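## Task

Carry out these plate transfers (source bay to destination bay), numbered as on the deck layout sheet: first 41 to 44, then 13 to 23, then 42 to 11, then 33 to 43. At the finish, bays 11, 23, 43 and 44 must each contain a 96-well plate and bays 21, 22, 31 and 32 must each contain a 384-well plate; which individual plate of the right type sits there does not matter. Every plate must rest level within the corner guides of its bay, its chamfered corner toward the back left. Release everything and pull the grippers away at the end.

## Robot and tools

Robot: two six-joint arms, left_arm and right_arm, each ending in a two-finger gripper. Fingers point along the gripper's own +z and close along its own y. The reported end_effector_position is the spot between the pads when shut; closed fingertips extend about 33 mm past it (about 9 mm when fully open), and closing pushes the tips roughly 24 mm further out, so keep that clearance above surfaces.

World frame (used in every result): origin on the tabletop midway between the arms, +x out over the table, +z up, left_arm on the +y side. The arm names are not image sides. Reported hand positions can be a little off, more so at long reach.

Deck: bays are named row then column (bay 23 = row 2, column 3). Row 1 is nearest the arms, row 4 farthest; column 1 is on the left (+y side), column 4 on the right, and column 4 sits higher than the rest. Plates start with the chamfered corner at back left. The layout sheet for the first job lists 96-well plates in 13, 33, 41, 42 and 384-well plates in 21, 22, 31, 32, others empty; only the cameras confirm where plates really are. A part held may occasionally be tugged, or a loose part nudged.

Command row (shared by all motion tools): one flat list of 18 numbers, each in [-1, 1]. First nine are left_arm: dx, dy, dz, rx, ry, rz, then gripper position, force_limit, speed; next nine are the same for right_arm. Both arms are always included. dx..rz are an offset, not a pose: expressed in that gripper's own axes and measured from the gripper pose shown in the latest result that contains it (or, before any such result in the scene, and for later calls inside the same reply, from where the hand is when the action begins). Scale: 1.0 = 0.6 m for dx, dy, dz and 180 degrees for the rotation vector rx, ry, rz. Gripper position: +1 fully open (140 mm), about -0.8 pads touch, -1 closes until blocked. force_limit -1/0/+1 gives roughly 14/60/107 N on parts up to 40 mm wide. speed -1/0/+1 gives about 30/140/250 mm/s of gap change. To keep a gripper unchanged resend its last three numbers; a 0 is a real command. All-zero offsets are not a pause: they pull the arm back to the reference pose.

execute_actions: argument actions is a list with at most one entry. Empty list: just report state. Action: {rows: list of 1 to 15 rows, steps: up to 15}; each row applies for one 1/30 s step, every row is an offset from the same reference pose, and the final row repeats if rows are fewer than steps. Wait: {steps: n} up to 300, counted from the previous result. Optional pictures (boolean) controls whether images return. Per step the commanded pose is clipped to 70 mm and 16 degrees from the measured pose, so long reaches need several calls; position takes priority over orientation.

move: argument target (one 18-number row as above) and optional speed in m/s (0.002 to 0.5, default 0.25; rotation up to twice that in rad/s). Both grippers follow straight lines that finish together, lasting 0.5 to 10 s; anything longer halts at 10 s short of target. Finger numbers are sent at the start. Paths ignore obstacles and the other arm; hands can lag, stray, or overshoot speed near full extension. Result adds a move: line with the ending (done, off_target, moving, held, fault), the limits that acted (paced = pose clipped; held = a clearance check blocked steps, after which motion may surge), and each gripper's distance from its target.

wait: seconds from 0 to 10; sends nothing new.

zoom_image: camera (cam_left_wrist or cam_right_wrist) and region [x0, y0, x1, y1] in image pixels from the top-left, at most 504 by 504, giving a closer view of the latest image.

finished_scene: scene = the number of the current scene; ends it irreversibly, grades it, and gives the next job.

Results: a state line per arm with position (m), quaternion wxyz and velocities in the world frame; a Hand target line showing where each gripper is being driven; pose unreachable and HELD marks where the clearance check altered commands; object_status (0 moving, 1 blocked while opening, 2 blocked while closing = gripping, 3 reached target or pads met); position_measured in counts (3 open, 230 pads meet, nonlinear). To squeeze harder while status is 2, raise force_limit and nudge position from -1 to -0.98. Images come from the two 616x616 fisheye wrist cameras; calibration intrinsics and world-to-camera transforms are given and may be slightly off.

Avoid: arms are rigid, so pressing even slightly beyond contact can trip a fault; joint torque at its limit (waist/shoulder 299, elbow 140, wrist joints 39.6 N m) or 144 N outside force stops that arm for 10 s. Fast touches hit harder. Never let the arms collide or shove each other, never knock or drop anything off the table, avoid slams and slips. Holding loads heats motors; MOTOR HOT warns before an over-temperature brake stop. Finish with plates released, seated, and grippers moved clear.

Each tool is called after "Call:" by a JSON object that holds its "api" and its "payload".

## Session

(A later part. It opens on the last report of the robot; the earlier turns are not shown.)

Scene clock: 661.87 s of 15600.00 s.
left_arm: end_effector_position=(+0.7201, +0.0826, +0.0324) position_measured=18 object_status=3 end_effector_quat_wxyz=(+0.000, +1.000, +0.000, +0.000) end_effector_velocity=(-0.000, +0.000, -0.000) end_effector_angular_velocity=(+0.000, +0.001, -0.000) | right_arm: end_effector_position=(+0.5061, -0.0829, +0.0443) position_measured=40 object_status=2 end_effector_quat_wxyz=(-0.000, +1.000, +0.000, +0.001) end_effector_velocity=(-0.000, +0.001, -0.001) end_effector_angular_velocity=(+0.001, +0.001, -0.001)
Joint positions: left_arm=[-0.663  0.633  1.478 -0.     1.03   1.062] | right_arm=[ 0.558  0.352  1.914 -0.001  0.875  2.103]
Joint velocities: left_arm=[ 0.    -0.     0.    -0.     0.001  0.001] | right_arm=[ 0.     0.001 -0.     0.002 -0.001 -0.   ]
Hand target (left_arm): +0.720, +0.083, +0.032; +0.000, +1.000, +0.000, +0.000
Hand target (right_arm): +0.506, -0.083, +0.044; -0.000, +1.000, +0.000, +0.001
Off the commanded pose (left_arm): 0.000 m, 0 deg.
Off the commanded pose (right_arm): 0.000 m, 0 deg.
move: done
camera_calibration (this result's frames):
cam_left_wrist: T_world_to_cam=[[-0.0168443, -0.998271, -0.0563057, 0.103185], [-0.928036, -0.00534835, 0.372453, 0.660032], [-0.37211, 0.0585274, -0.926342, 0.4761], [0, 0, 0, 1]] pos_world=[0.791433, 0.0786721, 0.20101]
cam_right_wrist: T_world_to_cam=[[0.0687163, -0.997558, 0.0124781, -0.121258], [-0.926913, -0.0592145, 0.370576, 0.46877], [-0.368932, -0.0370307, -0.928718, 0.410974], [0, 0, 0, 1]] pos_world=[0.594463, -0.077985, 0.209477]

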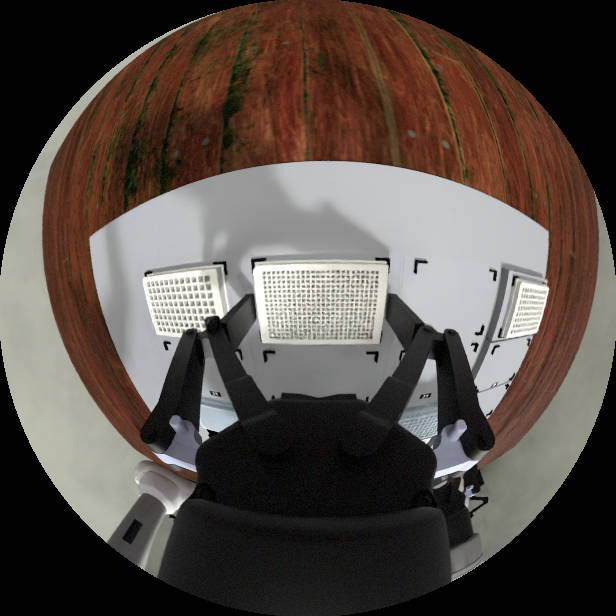

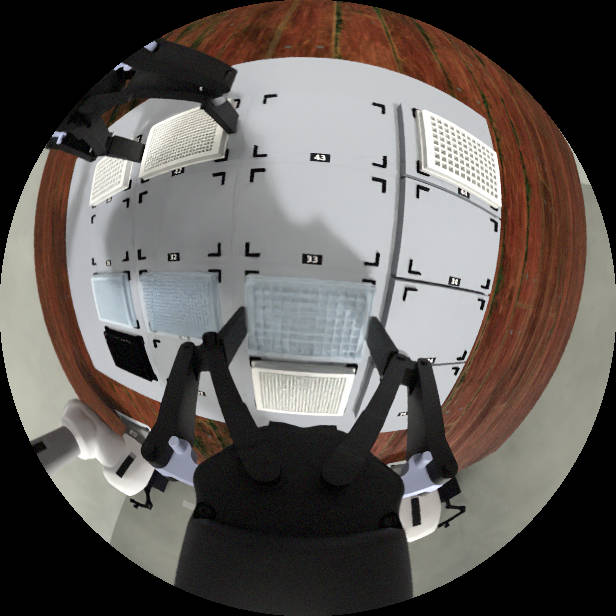

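Call:
{"api": "move", "payload": {"target": [0.001, -0.0008, 0, 0, 0, 0, 0.88, 0, -0.5, 0, -0.001, 0.0162, 0, 0, 0, -1, 0, -1], "speed": 0.015}}

Call:
{"api": "move", "payload": {"target": [0, 0, 0, 0, 0, 0, -1, 0, -0.7, 0, 0, 0, 0, 0, 0, 0.88, 0, -0.5], "speed": 0.02}}

Call:
{"api": "move", "payload": {"target": [0, 0, -0.05, 0, 0, 0, -1, 0, -0.7, 0, 0, -0.05, 0, 0, 0, 0.88, 0, -0.5], "speed": 0.06}}

Call:
{"api": "move", "payload": {"target": [-0.1795, -0.2732, 0, 0, 0, 0, -1, 0, -0.7, -0.1775, -0.0003, 0, 0, 0, 0, 0.88, 0, -0.5], "speed": 0.22}}

Call:
{"api": "move", "payload": {"target": [0, 0, 0.0335, 0, 0, 0, -1, 0, -0.7, 0, 0, 0.0503, 0, 0, 0, 0.88, 0, -0.5], "speed": 0.05}}

Call:
{"api": "zoom_image", "payload": {"camera": "cam_right_wrist", "region": [218, 255, 398, 375]}}

Call:
{"api": "zoom_image", "payload": {"camera": "cam_left_wrist", "region": [230, 240, 410, 360]}}

Scene clock: 688.63 s of 15600.00 s.
left_arm: end_effector_position=(+0.7207, +0.0831, +0.0324) position_measured=18 object_status=3 end_effector_quat_wxyz=(+0.000, +1.000, +0.000, +0.000) end_effector_velocity=(+0.001, +0.000, +0.000) end_effector_angular_velocity=(-0.001, -0.001, +0.001) | right_arm: end_effector_position=(+0.5061, -0.0823, +0.0345) position_measured=40 object_status=2 end_effector_quat_wxyz=(-0.000, +1.000, +0.000, +0.001) end_effector_velocity=(+0.001, +0.001, +0.000) end_effector_angular_velocity=(+0.001, -0.001, -0.001)
Joint positions: left_arm=[-0.662  0.633  1.478 -0.     1.03   1.063] | right_arm=[ 0.559  0.363  1.92  -0.001  0.858  2.104]
Joint velocities: left_arm=[ 0.001 -0.    -0.    -0.    -0.001 -0.001] | right_arm=[ 0.     0.001 -0.003  0.001  0.001  0.001]
Hand target (left_arm): +0.721, +0.083, +0.032; +0.000, +1.000, +0.000, +0.000
Hand target (right_arm): +0.506, -0.082, +0.035; -0.000, +1.000, +0.000, +0.001
Off the commanded pose (left_arm): 0.000 m, 0 deg.
Off the commanded pose (right_arm): 0.000 m, 0 deg.
After step 90, 22.90 s passed at rest.
move: done
camera_calibration (this result's frames):
cam_left_wrist: T_world_to_cam=[[-0.0168263, -0.998274, -0.0562746, 0.103649], [-0.928032, -0.00535406, 0.372463, 0.660585], [-0.372121, 0.0584918, -0.926339, 0.476305], [0, 0, 0, 1]] pos_world=[0.792031, 0.079147, 0.20101]
cam_right_wrist: T_world_to_cam=[[0.0687321, -0.997557, 0.012491, -0.120538], [-0.926894, -0.0592226, 0.37062, 0.472391], [-0.368975, -0.0370513, -0.9287, 0.401991], [0, 0, 0, 1]] pos_world=[0.594466, -0.0773735, 0.199757]

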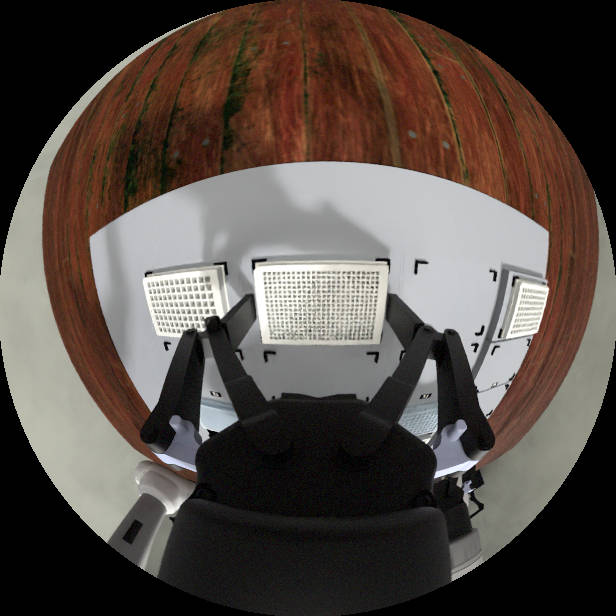

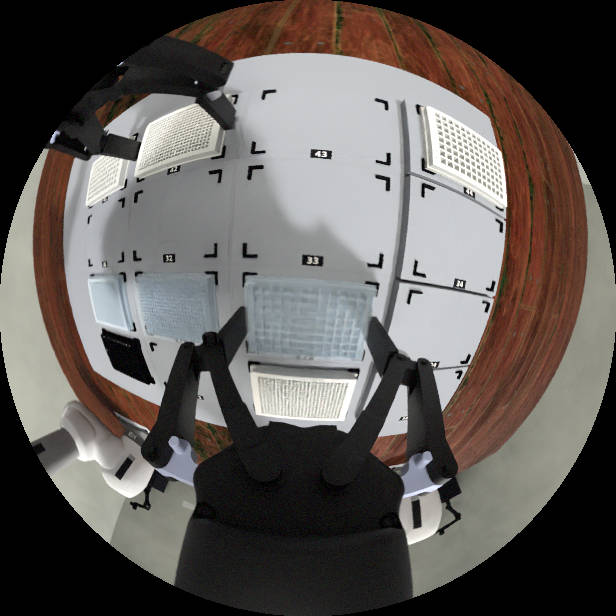

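Scene clock: 689.13 s of 15600.00 s.
left_arm: end_effector_position=(+0.7207, +0.0831, +0.0325) position_measured=39 object_status=2 end_effector_quat_wxyz=(+0.000, +1.000, +0.000, +0.000) end_effector_velocity=(-0.000, +0.000, -0.000) end_effector_angular_velocity=(-0.000, -0.000, -0.001) | right_arm: end_effector_position=(+0.5061, -0.0822, +0.0345) position_measured=18 object_status=3 end_effector_quat_wxyz=(-0.000, +1.000, +0.000, +0.001) end_effector_velocity=(-0.000, -0.001, -0.000) end_effector_angular_velocity=(-0.001, +0.001, -0.000)
Joint positions: left_arm=[-0.662  0.633  1.477 -0.     1.03   1.063] | right_arm=[ 0.559  0.363  1.92  -0.001  0.858  2.104]
Joint velocities: left_arm=[-0.    -0.     0.002  0.    -0.002  0.001] | right_arm=[-0.    -0.     0.001 -0.     0.001  0.   ]
Hand target (left_arm): +0.721, +0.083, +0.032; +0.000, +1.000, +0.000, +0.000
Hand target (right_arm): +0.506, -0.082, +0.035; -0.000, +1.000, +0.000, +0.001
Off the commanded pose (left_arm): 0.000 m, 0 deg.
Off the commanded pose (right_arm): 0.000 m, 0 deg.
move: done
camera_calibration (this result's frames):
cam_left_wrist: T_world_to_cam=[[-0.0168197, -0.998274, -0.0562765, 0.103621], [-0.928031, -0.00536113, 0.372465, 0.660602], [-0.372124, 0.058491, -0.926338, 0.476457], [0, 0, 0, 1]] pos_world=[0.792103, 0.0791156, 0.20114]
cam_right_wrist: T_world_to_cam=[[0.0687301, -0.997558, 0.0124205, -0.120511], [-0.926945, -0.059252, 0.37049, 0.472466], [-0.368849, -0.0369769, -0.928753, 0.401944], [0, 0, 0, 1]] pos_world=[0.594489, -0.0773598, 0.199759]

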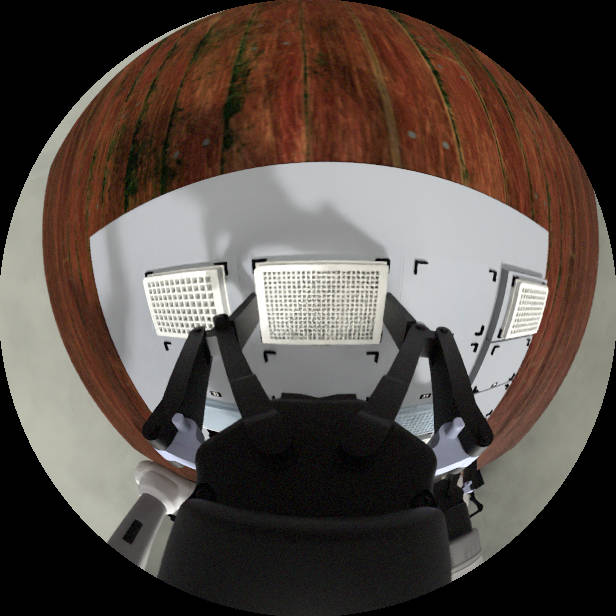

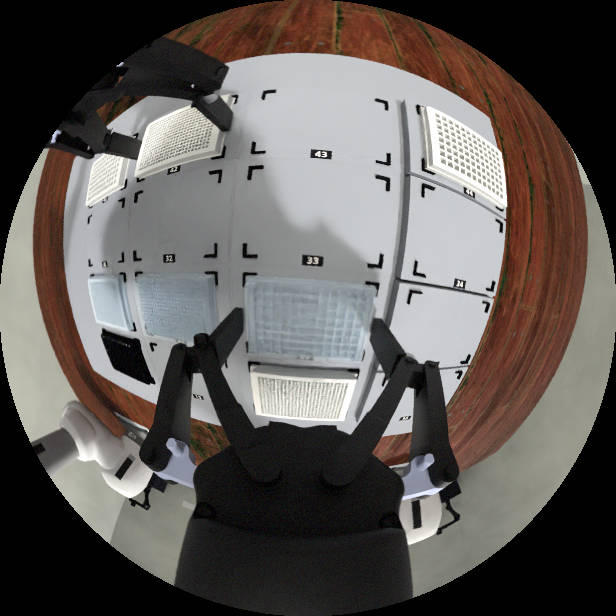

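Scene clock: 689.93 s of 15600.00 s.
left_arm: end_effector_position=(+0.7207, +0.0831, +0.0625) position_measured=40 object_status=2 end_effector_quat_wxyz=(+0.000, +1.000, +0.000, +0.000) end_effector_velocity=(-0.000, +0.000, +0.000) end_effector_angular_velocity=(+0.001, +0.001, +0.000) | right_arm: end_effector_position=(+0.5061, -0.0823, +0.0645) position_measured=18 object_status=3 end_effector_quat_wxyz=(-0.000, +1.000, +0.000, +0.001) end_effector_velocity=(-0.001, -0.001, -0.002) end_effector_angular_velocity=(-0.003, +0.004, +0.001)
Joint positions: left_arm=[-0.662  0.609  1.458 -0.     1.074  1.063] | right_arm=[ 0.559  0.33   1.899 -0.001  0.911  2.104]
Joint velocities: left_arm=[-0.     0.    -0.     0.     0.002 -0.   ] | right_arm=[ 0.     0.002  0.002 -0.001  0.001  0.   ]
Hand target (left_arm): +0.721, +0.083, +0.062; +0.000, +1.000, +0.000, +0.000
Hand target (right_arm): +0.506, -0.082, +0.065; -0.000, +1.000, +0.000, +0.001
Off the commanded pose (left_arm): 0.000 m, 0 deg.
Off the commanded pose (right_arm): 0.000 m, 0 deg.
move: done
camera_calibration (this result's frames):
cam_left_wrist: T_world_to_cam=[[-0.0168233, -0.998273, -0.0562899, 0.105314], [-0.92802, -0.00536438, 0.372491, 0.649429], [-0.372149, 0.0585047, -0.926327, 0.504218], [0, 0, 0, 1]] pos_world=[0.7921, 0.0791166, 0.231093]
cam_right_wrist: T_world_to_cam=[[0.0686992, -0.99756, 0.0124549, -0.120913], [-0.926944, -0.0592102, 0.370498, 0.461296], [-0.368857, -0.0369979, -0.92875, 0.42977], [0, 0, 0, 1]] pos_world=[0.594426, -0.0774039, 0.229745]

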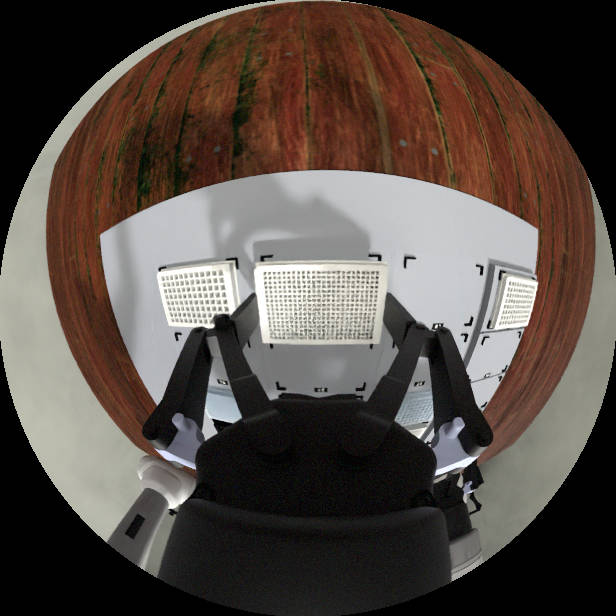

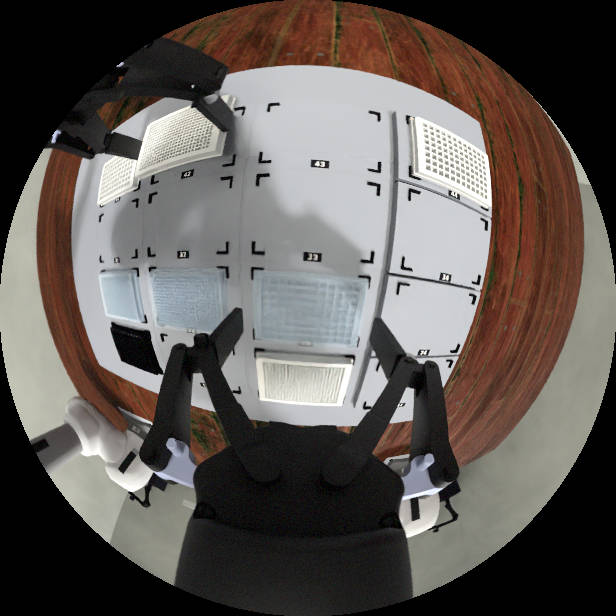

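Scene clock: 691.20 s of 15600.00 s.
left_arm: end_effector_position=(+0.6130, +0.2470, +0.0623) position_measured=40 object_status=2 end_effector_quat_wxyz=(+0.000, +1.000, +0.000, +0.000) end_effector_velocity=(-0.000, +0.001, +0.000) end_effector_angular_velocity=(-0.000, +0.000, +0.001) | right_arm: end_effector_position=(+0.3996, -0.0822, +0.0643) position_measured=18 object_status=3 end_effector_quat_wxyz=(-0.000, +1.000, +0.000, +0.001) end_effector_velocity=(-0.001, +0.000, +0.001) end_effector_angular_velocity=(+0.001, +0.000, -0.001)
Joint positions: left_arm=[-0.528  0.386  1.82  -0.     0.934  1.197] | right_arm=[ 0.656  0.213  2.061 -0.001  0.866  2.202]
Joint velocities: left_arm=[ 0.001 -0.001  0.001 -0.    -0.     0.   ] | right_arm=[ 0.    -0.002  0.001  0.001  0.     0.   ]
Hand target (left_arm): +0.613, +0.247, +0.062; +0.000, +1.000, +0.000, +0.000
Hand target (right_arm): +0.400, -0.082, +0.064; -0.000, +1.000, +0.000, +0.001
Off the commanded pose (left_arm): 0.000 m, 0 deg.
Off the commanded pose (right_arm): 0.000 m, 0 deg.
move: done
camera_calibration (this result's frames):
cam_left_wrist: T_world_to_cam=[[-0.0169085, -0.998265, -0.0564036, 0.267164], [-0.928035, -0.00532527, 0.372454, 0.550356], [-0.372108, 0.0586422, -0.926335, 0.454358], [0, 0, 0, 1]] pos_world=[0.684337, 0.242987, 0.230974]
cam_right_wrist: T_world_to_cam=[[0.068546, -0.997574, 0.0121688, -0.113441], [-0.926899, -0.0591688, 0.370617, 0.362631], [-0.368997, -0.0366835, -0.928706, 0.390378], [0, 0, 0, 1]] pos_world=[0.487947, -0.0773892, 0.22953]

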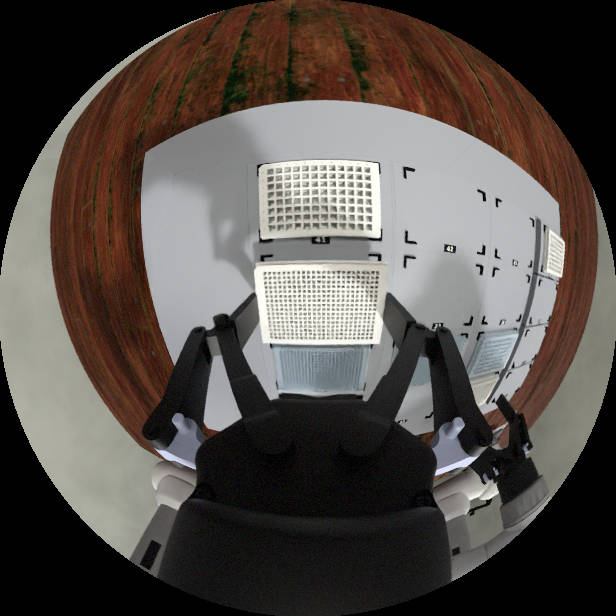

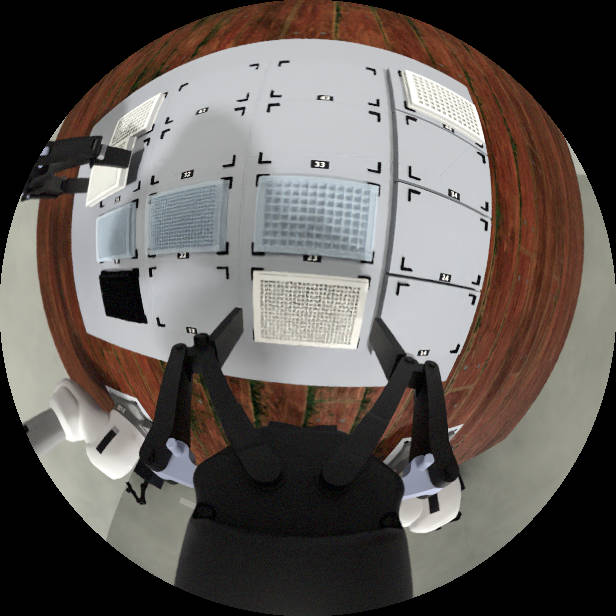

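Scene clock: 692.07 s of 15600.00 s.
left_arm: end_effector_position=(+0.6130, +0.2470, +0.0423) position_measured=40 object_status=2 end_effector_quat_wxyz=(+0.000, +1.000, +0.000, +0.000) end_effector_velocity=(+0.000, -0.000, +0.000) end_effector_angular_velocity=(-0.000, -0.001, -0.002) | right_arm: end_effector_position=(+0.3996, -0.0822, +0.0342) position_measured=18 object_status=3 end_effector_quat_wxyz=(-0.000, +1.000, +0.000, +0.001) end_effector_velocity=(+0.001, -0.000, -0.000) end_effector_angular_velocity=(-0.001, -0.001, +0.001)
Joint positions: left_arm=[-0.528  0.407  1.834 -0.     0.9    1.197] | right_arm=[ 0.656  0.251  2.083 -0.001  0.806  2.202]
Joint velocities: left_arm=[-0.    -0.001  0.     0.    -0.001  0.001] | right_arm=[-0.     0.001 -0.    -0.002 -0.001 -0.   ]
Hand target (left_arm): +0.613, +0.247, +0.042; +0.000, +1.000, +0.000, +0.000
Hand target (right_arm): +0.400, -0.082, +0.034; -0.000, +1.000, +0.000, +0.001
Off the commanded pose (left_arm): 0.000 m, 0 deg.
Off the commanded pose (right_arm): 0.000 m, 0 deg.
move: done
camera_calibration (this result's frames):
cam_left_wrist: T_world_to_cam=[[-0.0168874, -0.998266, -0.0563818, 0.266025], [-0.928041, -0.00533585, 0.372439, 0.557842], [-0.372095, 0.0586142, -0.926342, 0.435773], [0, 0, 0, 1]] pos_world=[0.684341, 0.242997, 0.210912]
cam_right_wrist: T_world_to_cam=[[0.06858, -0.997572, 0.0121339, -0.113031], [-0.9269, -0.0592137, 0.370607, 0.373863], [-0.368989, -0.0366632, -0.928711, 0.362387], [0, 0, 0, 1]] pos_world=[0.488002, -0.0773322, 0.199368]

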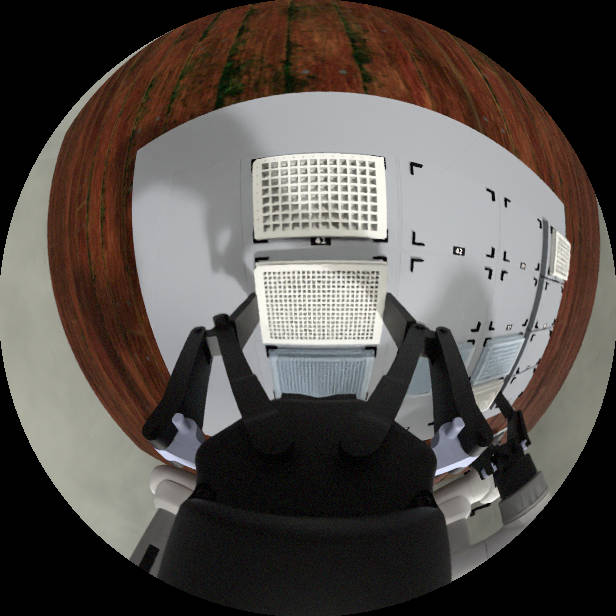

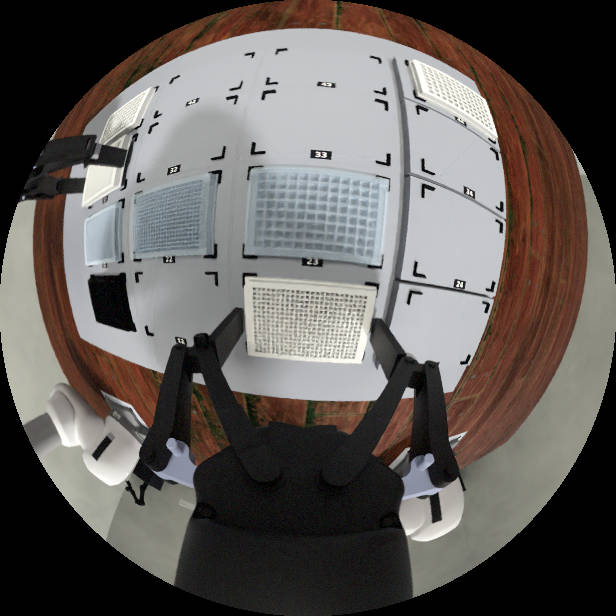

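Region (218, 255, 398, 375) of cam_right_wrist's 616x616 image, scaled by 2.800, with more detail than that image has.

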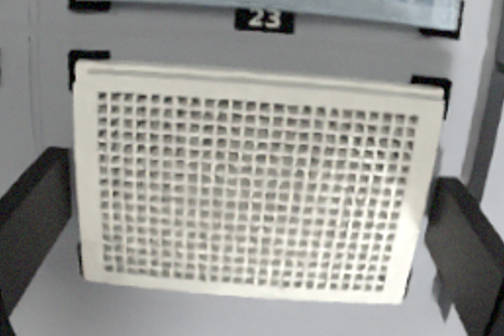

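Region (230, 240, 410, 360) of cam_left_wrist's 616x616 image, scaled by 2.800, with more detail than that image has.

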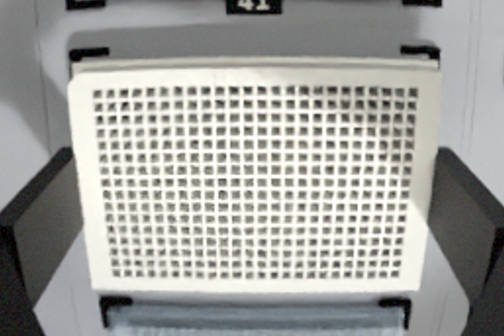

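Call:
{"api": "move", "payload": {"target": [0.0007, 0, 0.0163, 0, 0, 0, -1, 0, -0.7, -0.0008, 0, 0.0013, 0, 0, 0, 0.88, 0, -0.5], "speed": 0.015}}

Call:
{"api": "move", "payload": {"target": [0, 0, 0, 0, 0, 0, 0.88, 0, -0.5, 0, 0, 0, 0, 0, 0, -1, 0, -0.7], "speed": 0.02}}

Call:
{"api": "move", "payload": {"target": [0, 0, -0.05, 0, 0, 0, 0.88, 0, -0.5, 0, 0, -0.05, 0, 0, 0, -1, 0, -0.7], "speed": 0.06}}

Call:
{"api": "move", "payload": {"target": [0.1777, -0.255, 0, 0, 0, 0, 0.88, 0, -0.5, 0.3568, -0.2725, 0, 0, 0, 0, -1, 0, -0.7], "speed": 0.25}}

Call:
{"api": "move", "payload": {"target": [0, 0, 0, 0, 0, 0, 0.88, 0, -0.5, 0, 0, 0.0312, 0, 0, 0, -1, 0, -0.7], "speed": 0.04}}

Call:
{"api": "zoom_image", "payload": {"camera": "cam_right_wrist", "region": [218, 255, 398, 375]}}

Scene clock: 718.03 s of 15600.00 s.
left_arm: end_effector_position=(+0.6134, +0.2470, +0.0326) position_measured=40 object_status=2 end_effector_quat_wxyz=(+0.000, +1.000, +0.000, +0.000) end_effector_velocity=(+0.000, +0.000, -0.000) end_effector_angular_velocity=(-0.000, -0.000, +0.000) | right_arm: end_effector_position=(+0.3991, -0.0822, +0.0334) position_measured=18 object_status=3 end_effector_quat_wxyz=(-0.000, +1.000, +0.000, +0.001) end_effector_velocity=(-0.000, -0.001, -0.001) end_effector_angular_velocity=(-0.002, +0.002, +0.001)
Joint positions: left_arm=[-0.528  0.417  1.84  -0.     0.884  1.197] | right_arm=[ 0.657  0.251  2.085 -0.001  0.804  2.202]
Joint velocities: left_arm=[ 0.     0.     0.     0.    -0.001 -0.   ] | right_arm=[-0.     0.002 -0.    -0.001  0.001 -0.001]
Hand target (left_arm): +0.613, +0.247, +0.033; +0.000, +1.000, +0.000, +0.000
Hand target (right_arm): +0.399, -0.082, +0.033; -0.000, +1.000, +0.000, +0.001
Off the commanded pose (left_arm): 0.000 m, 0 deg.
Off the commanded pose (right_arm): 0.000 m, 0 deg.
After step 90, 22.10 s passed at rest.
move: done
camera_calibration (this result's frames):
cam_left_wrist: T_world_to_cam=[[-0.016902, -0.998266, -0.0563784, 0.26549], [-0.928069, -0.00531669, 0.372372, 0.56188], [-0.372026, 0.0586169, -0.92637, 0.426925], [0, 0, 0, 1]] pos_world=[0.684778, 0.242993, 0.20123]
cam_right_wrist: T_world_to_cam=[[0.0685815, -0.997572, 0.0121322, -0.112988], [-0.9269, -0.0592157, 0.370607, 0.373709], [-0.368989, -0.0366621, -0.928711, 0.361486], [0, 0, 0, 1]] pos_world=[0.487524, -0.0773314, 0.198588]

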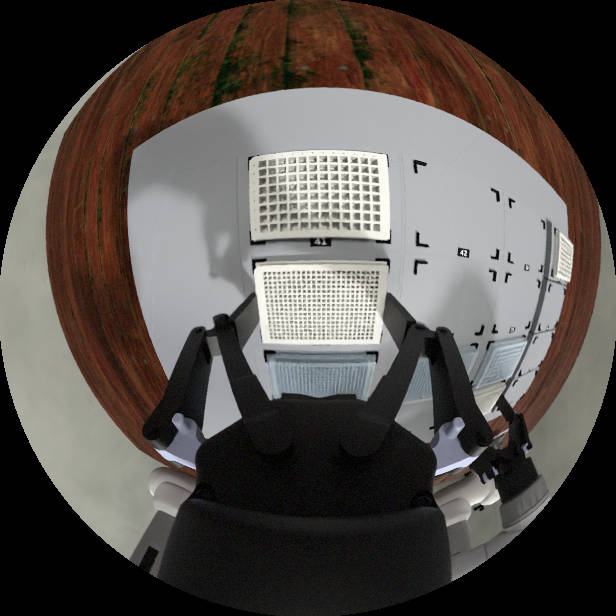

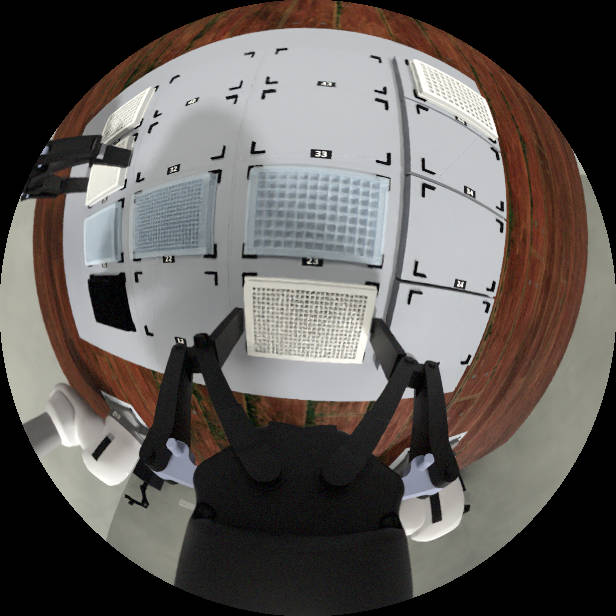

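Scene clock: 718.53 s of 15600.00 s.
left_arm: end_effector_position=(+0.6134, +0.2470, +0.0324) position_measured=18 object_status=3 end_effector_quat_wxyz=(+0.000, +1.000, +0.000, +0.000) end_effector_velocity=(-0.001, +0.000, -0.000) end_effector_angular_velocity=(+0.001, +0.002, -0.000) | right_arm: end_effector_position=(+0.3992, -0.0821, +0.0334) position_measured=39 object_status=2 end_effector_quat_wxyz=(-0.000, +1.000, +0.000, +0.001) end_effector_velocity=(-0.000, -0.000, -0.000) end_effector_angular_velocity=(-0.001, -0.000, +0.000)
Joint positions: left_arm=[-0.528  0.417  1.84  -0.     0.884  1.197] | right_arm=[ 0.657  0.251  2.085 -0.001  0.804  2.202]
Joint velocities: left_arm=[ 0.     0.     0.    -0.     0.002  0.   ] | right_arm=[ 0.    -0.     0.001 -0.001 -0.     0.   ]
Hand target (left_arm): +0.613, +0.247, +0.033; +0.000, +1.000, +0.000, +0.000
Hand target (right_arm): +0.399, -0.082, +0.033; -0.000, +1.000, +0.000, +0.001
Off the commanded pose (left_arm): 0.000 m, 0 deg.
Off the commanded pose (right_arm): 0.000 m, 0 deg.
move: done
camera_calibration (this result's frames):
cam_left_wrist: T_world_to_cam=[[-0.0169062, -0.998264, -0.0564237, 0.265512], [-0.928023, -0.00533684, 0.372484, 0.561849], [-0.372138, 0.0586598, -0.926322, 0.426822], [0, 0, 0, 1]] pos_world=[0.684735, 0.243012, 0.201076]
cam_right_wrist: T_world_to_cam=[[0.0685889, -0.997572, 0.0120907, -0.112955], [-0.926923, -0.0592403, 0.370546, 0.373747], [-0.36893, -0.0366225, -0.928735, 0.361511], [0, 0, 0, 1]] pos_world=[0.487554, -0.0773005, 0.198624]

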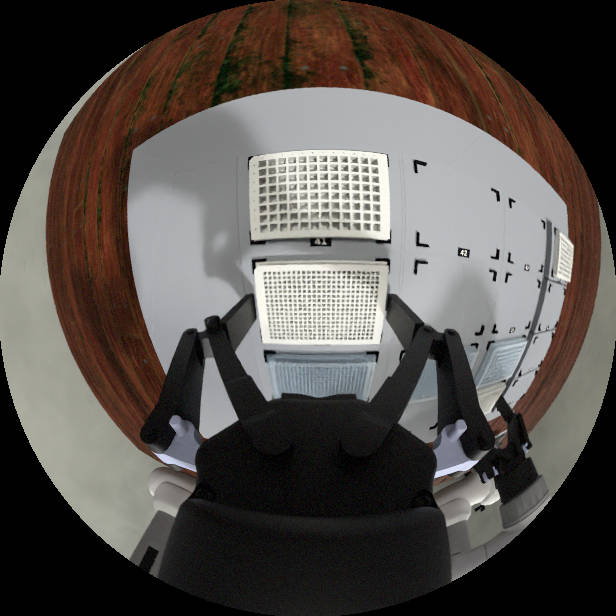

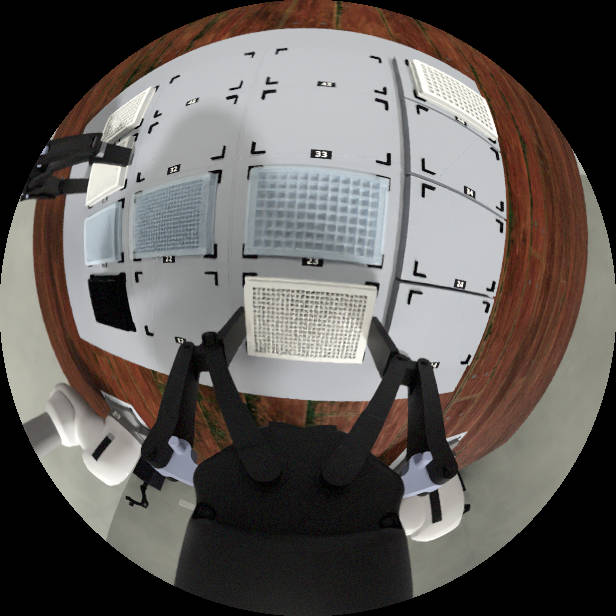

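Scene clock: 719.33 s of 15600.00 s.
left_arm: end_effector_position=(+0.6134, +0.2470, +0.0624) position_measured=18 object_status=3 end_effector_quat_wxyz=(+0.000, +1.000, +0.000, +0.000) end_effector_velocity=(+0.000, -0.000, +0.000) end_effector_angular_velocity=(-0.000, -0.000, +0.001) | right_arm: end_effector_position=(+0.3991, -0.0822, +0.0634) position_measured=40 object_status=2 end_effector_quat_wxyz=(-0.000, +1.000, +0.000, +0.001) end_effector_velocity=(+0.001, -0.000, +0.001) end_effector_angular_velocity=(+0.000, -0.002, +0.002)
Joint positions: left_arm=[-0.528  0.387  1.82  -0.     0.935  1.197] | right_arm=[ 0.657  0.214  2.062 -0.001  0.864  2.202]
Joint velocities: left_arm=[ 0.    -0.    -0.    -0.    -0.    -0.001] | right_arm=[-0.    -0.001 -0.    -0.001 -0.    -0.001]
Hand target (left_arm): +0.613, +0.247, +0.062; +0.000, +1.000, +0.000, +0.000
Hand target (right_arm): +0.399, -0.082, +0.063; -0.000, +1.000, +0.000, +0.001
Off the commanded pose (left_arm): 0.000 m, 0 deg.
Off the commanded pose (right_arm): 0.000 m, 0 deg.
move: done
camera_calibration (this result's frames):
cam_left_wrist: T_world_to_cam=[[-0.016907, -0.998263, -0.0564338, 0.267205], [-0.928013, -0.00534156, 0.37251, 0.550682], [-0.372164, 0.0586693, -0.926311, 0.454578], [0, 0, 0, 1]] pos_world=[0.684736, 0.243013, 0.231025]
cam_right_wrist: T_world_to_cam=[[0.0685582, -0.997573, 0.0121237, -0.113358], [-0.926923, -0.0591993, 0.370553, 0.362577], [-0.368936, -0.0366422, -0.928732, 0.389339], [0, 0, 0, 1]] pos_world=[0.487494, -0.0773523, 0.228612]

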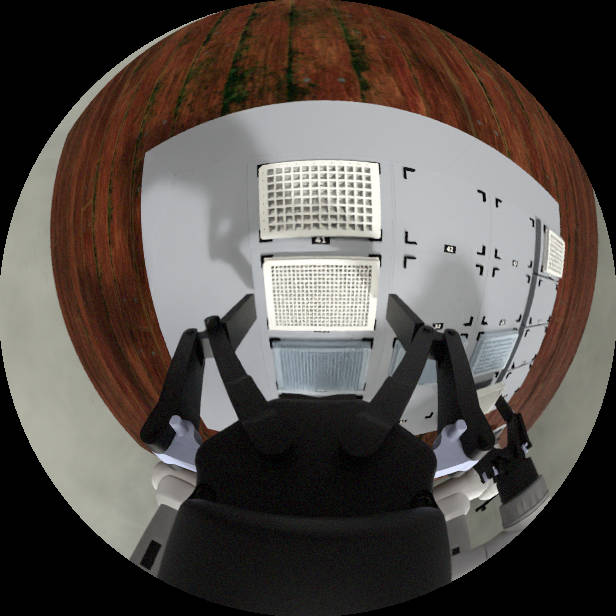

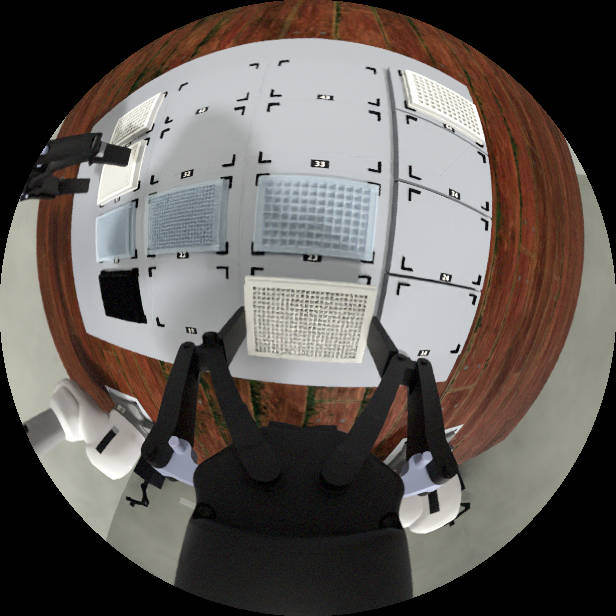

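Scene clock: 720.83 s of 15600.00 s.
left_arm: end_effector_position=(+0.7200, +0.3998, +0.0624) position_measured=18 object_status=3 end_effector_quat_wxyz=(+0.000, +1.000, +0.000, +0.000) end_effector_velocity=(+0.000, +0.000, +0.000) end_effector_angular_velocity=(+0.000, -0.000, -0.001) | right_arm: end_effector_position=(+0.6129, +0.0816, +0.0640) position_measured=40 object_status=2 end_effector_quat_wxyz=(-0.000, +1.000, +0.000, +0.001) end_effector_velocity=(-0.001, -0.000, +0.000) end_effector_angular_velocity=(-0.001, +0.002, +0.000)
Joint positions: left_arm=[-0.285  0.486  1.663 -0.     0.992  1.44 ] | right_arm=[ 0.664  0.58   1.504 -0.     1.056  2.209]
Joint velocities: left_arm=[ 0.    -0.    -0.     0.     0.     0.001] | right_arm=[ 0.    -0.     0.     0.     0.003 -0.   ]
Hand target (left_arm): +0.720, +0.400, +0.062; +0.000, +1.000, +0.000, +0.000
Hand target (right_arm): +0.613, +0.082, +0.064; -0.000, +1.000, +0.000, +0.001
Off the commanded pose (left_arm): 0.000 m, 0 deg.
Off the commanded pose (right_arm): 0.000 m, 0 deg.
move: done
camera_calibration (this result's frames):
cam_left_wrist: T_world_to_cam=[[-0.0169324, -0.998257, -0.0565406, 0.421587], [-0.928022, -0.00535636, 0.372487, 0.650482], [-0.372141, 0.058778, -0.926313, 0.485278], [0, 0, 0, 1]] pos_world=[0.791391, 0.395812, 0.23106]
cam_right_wrist: T_world_to_cam=[[0.0684031, -0.997585, 0.0120723, 0.0354805], [-0.926936, -0.0590746, 0.370541, 0.570196], [-0.368933, -0.0365364, -0.928738, 0.474804], [0, 0, 0, 1]] pos_world=[0.701279, 0.0864265, 0.229259]

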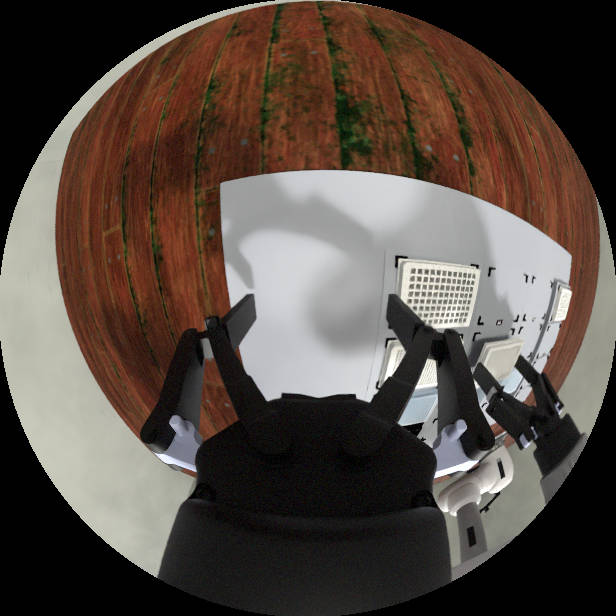

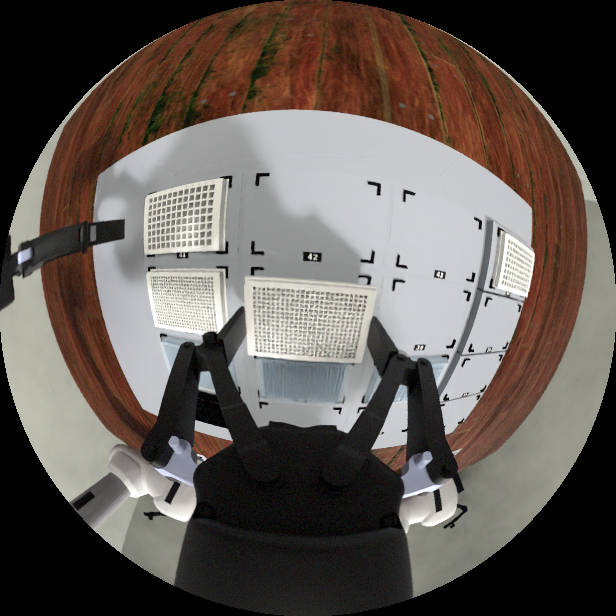

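Scene clock: 721.57 s of 15600.00 s.
left_arm: end_effector_position=(+0.7200, +0.3998, +0.0624) position_measured=18 object_status=3 end_effector_quat_wxyz=(+0.000, +1.000, +0.000, +0.000) end_effector_velocity=(+0.000, -0.000, -0.000) end_effector_angular_velocity=(-0.000, -0.001, -0.000) | right_arm: end_effector_position=(+0.6129, +0.0817, +0.0453) position_measured=40 object_status=2 end_effector_quat_wxyz=(-0.000, +1.000, +0.000, +0.001) end_effector_velocity=(-0.001, -0.000, -0.000) end_effector_angular_velocity=(-0.000, -0.000, +0.001)
Joint positions: left_arm=[-0.285  0.486  1.663 -0.     0.992  1.44 ] | right_arm=[ 0.664  0.595  1.517 -0.     1.028  2.209]
Joint velocities: left_arm=[-0.     0.     0.    -0.    -0.001  0.   ] | right_arm=[ 0.    -0.001  0.001 -0.    -0.    -0.001]
Hand target (left_arm): +0.720, +0.400, +0.062; +0.000, +1.000, +0.000, +0.000
Hand target (right_arm): +0.613, +0.082, +0.045; -0.000, +1.000, +0.000, +0.001
Off the commanded pose (left_arm): 0.000 m, 0 deg.
Off the commanded pose (right_arm): 0.000 m, 0 deg.
move: done
camera_calibration (this result's frames):
cam_left_wrist: T_world_to_cam=[[-0.016925, -0.998257, -0.0565399, 0.421589], [-0.928022, -0.00536297, 0.372487, 0.650488], [-0.372141, 0.0587747, -0.926313, 0.485279], [0, 0, 0, 1]] pos_world=[0.791395, 0.39582, 0.231059]
cam_right_wrist: T_world_to_cam=[[0.0684191, -0.997584, 0.0120542, 0.035731], [-0.92694, -0.0590968, 0.370527, 0.577168], [-0.368919, -0.0365246, -0.928744, 0.457445], [0, 0, 0, 1]] pos_world=[0.701315, 0.0864614, 0.210562]

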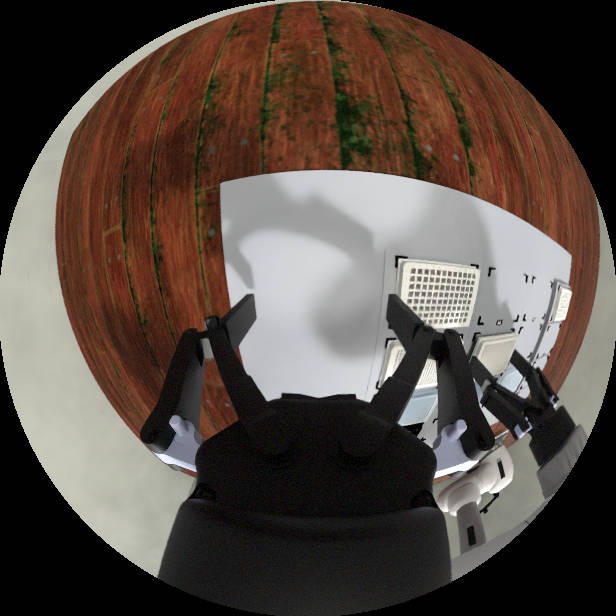

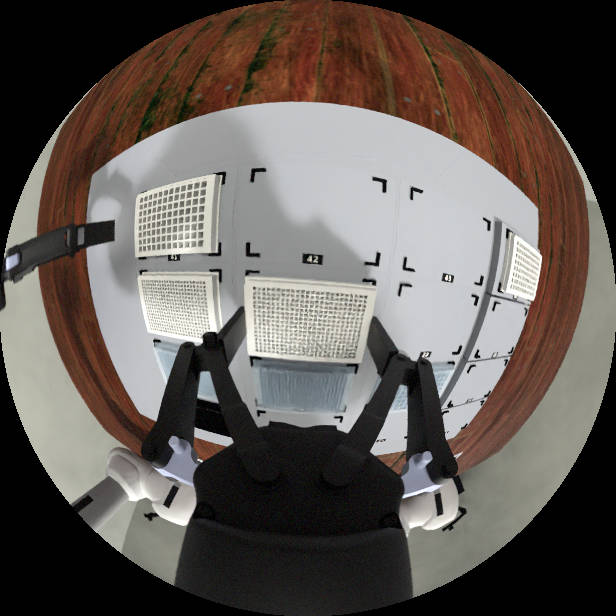

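Region (218, 255, 398, 375) of cam_right_wrist's 616x616 image, scaled by 2.800, with more detail than that image has.

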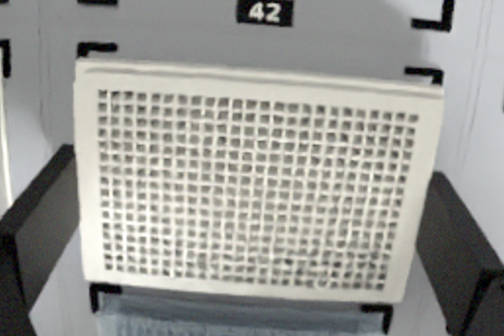

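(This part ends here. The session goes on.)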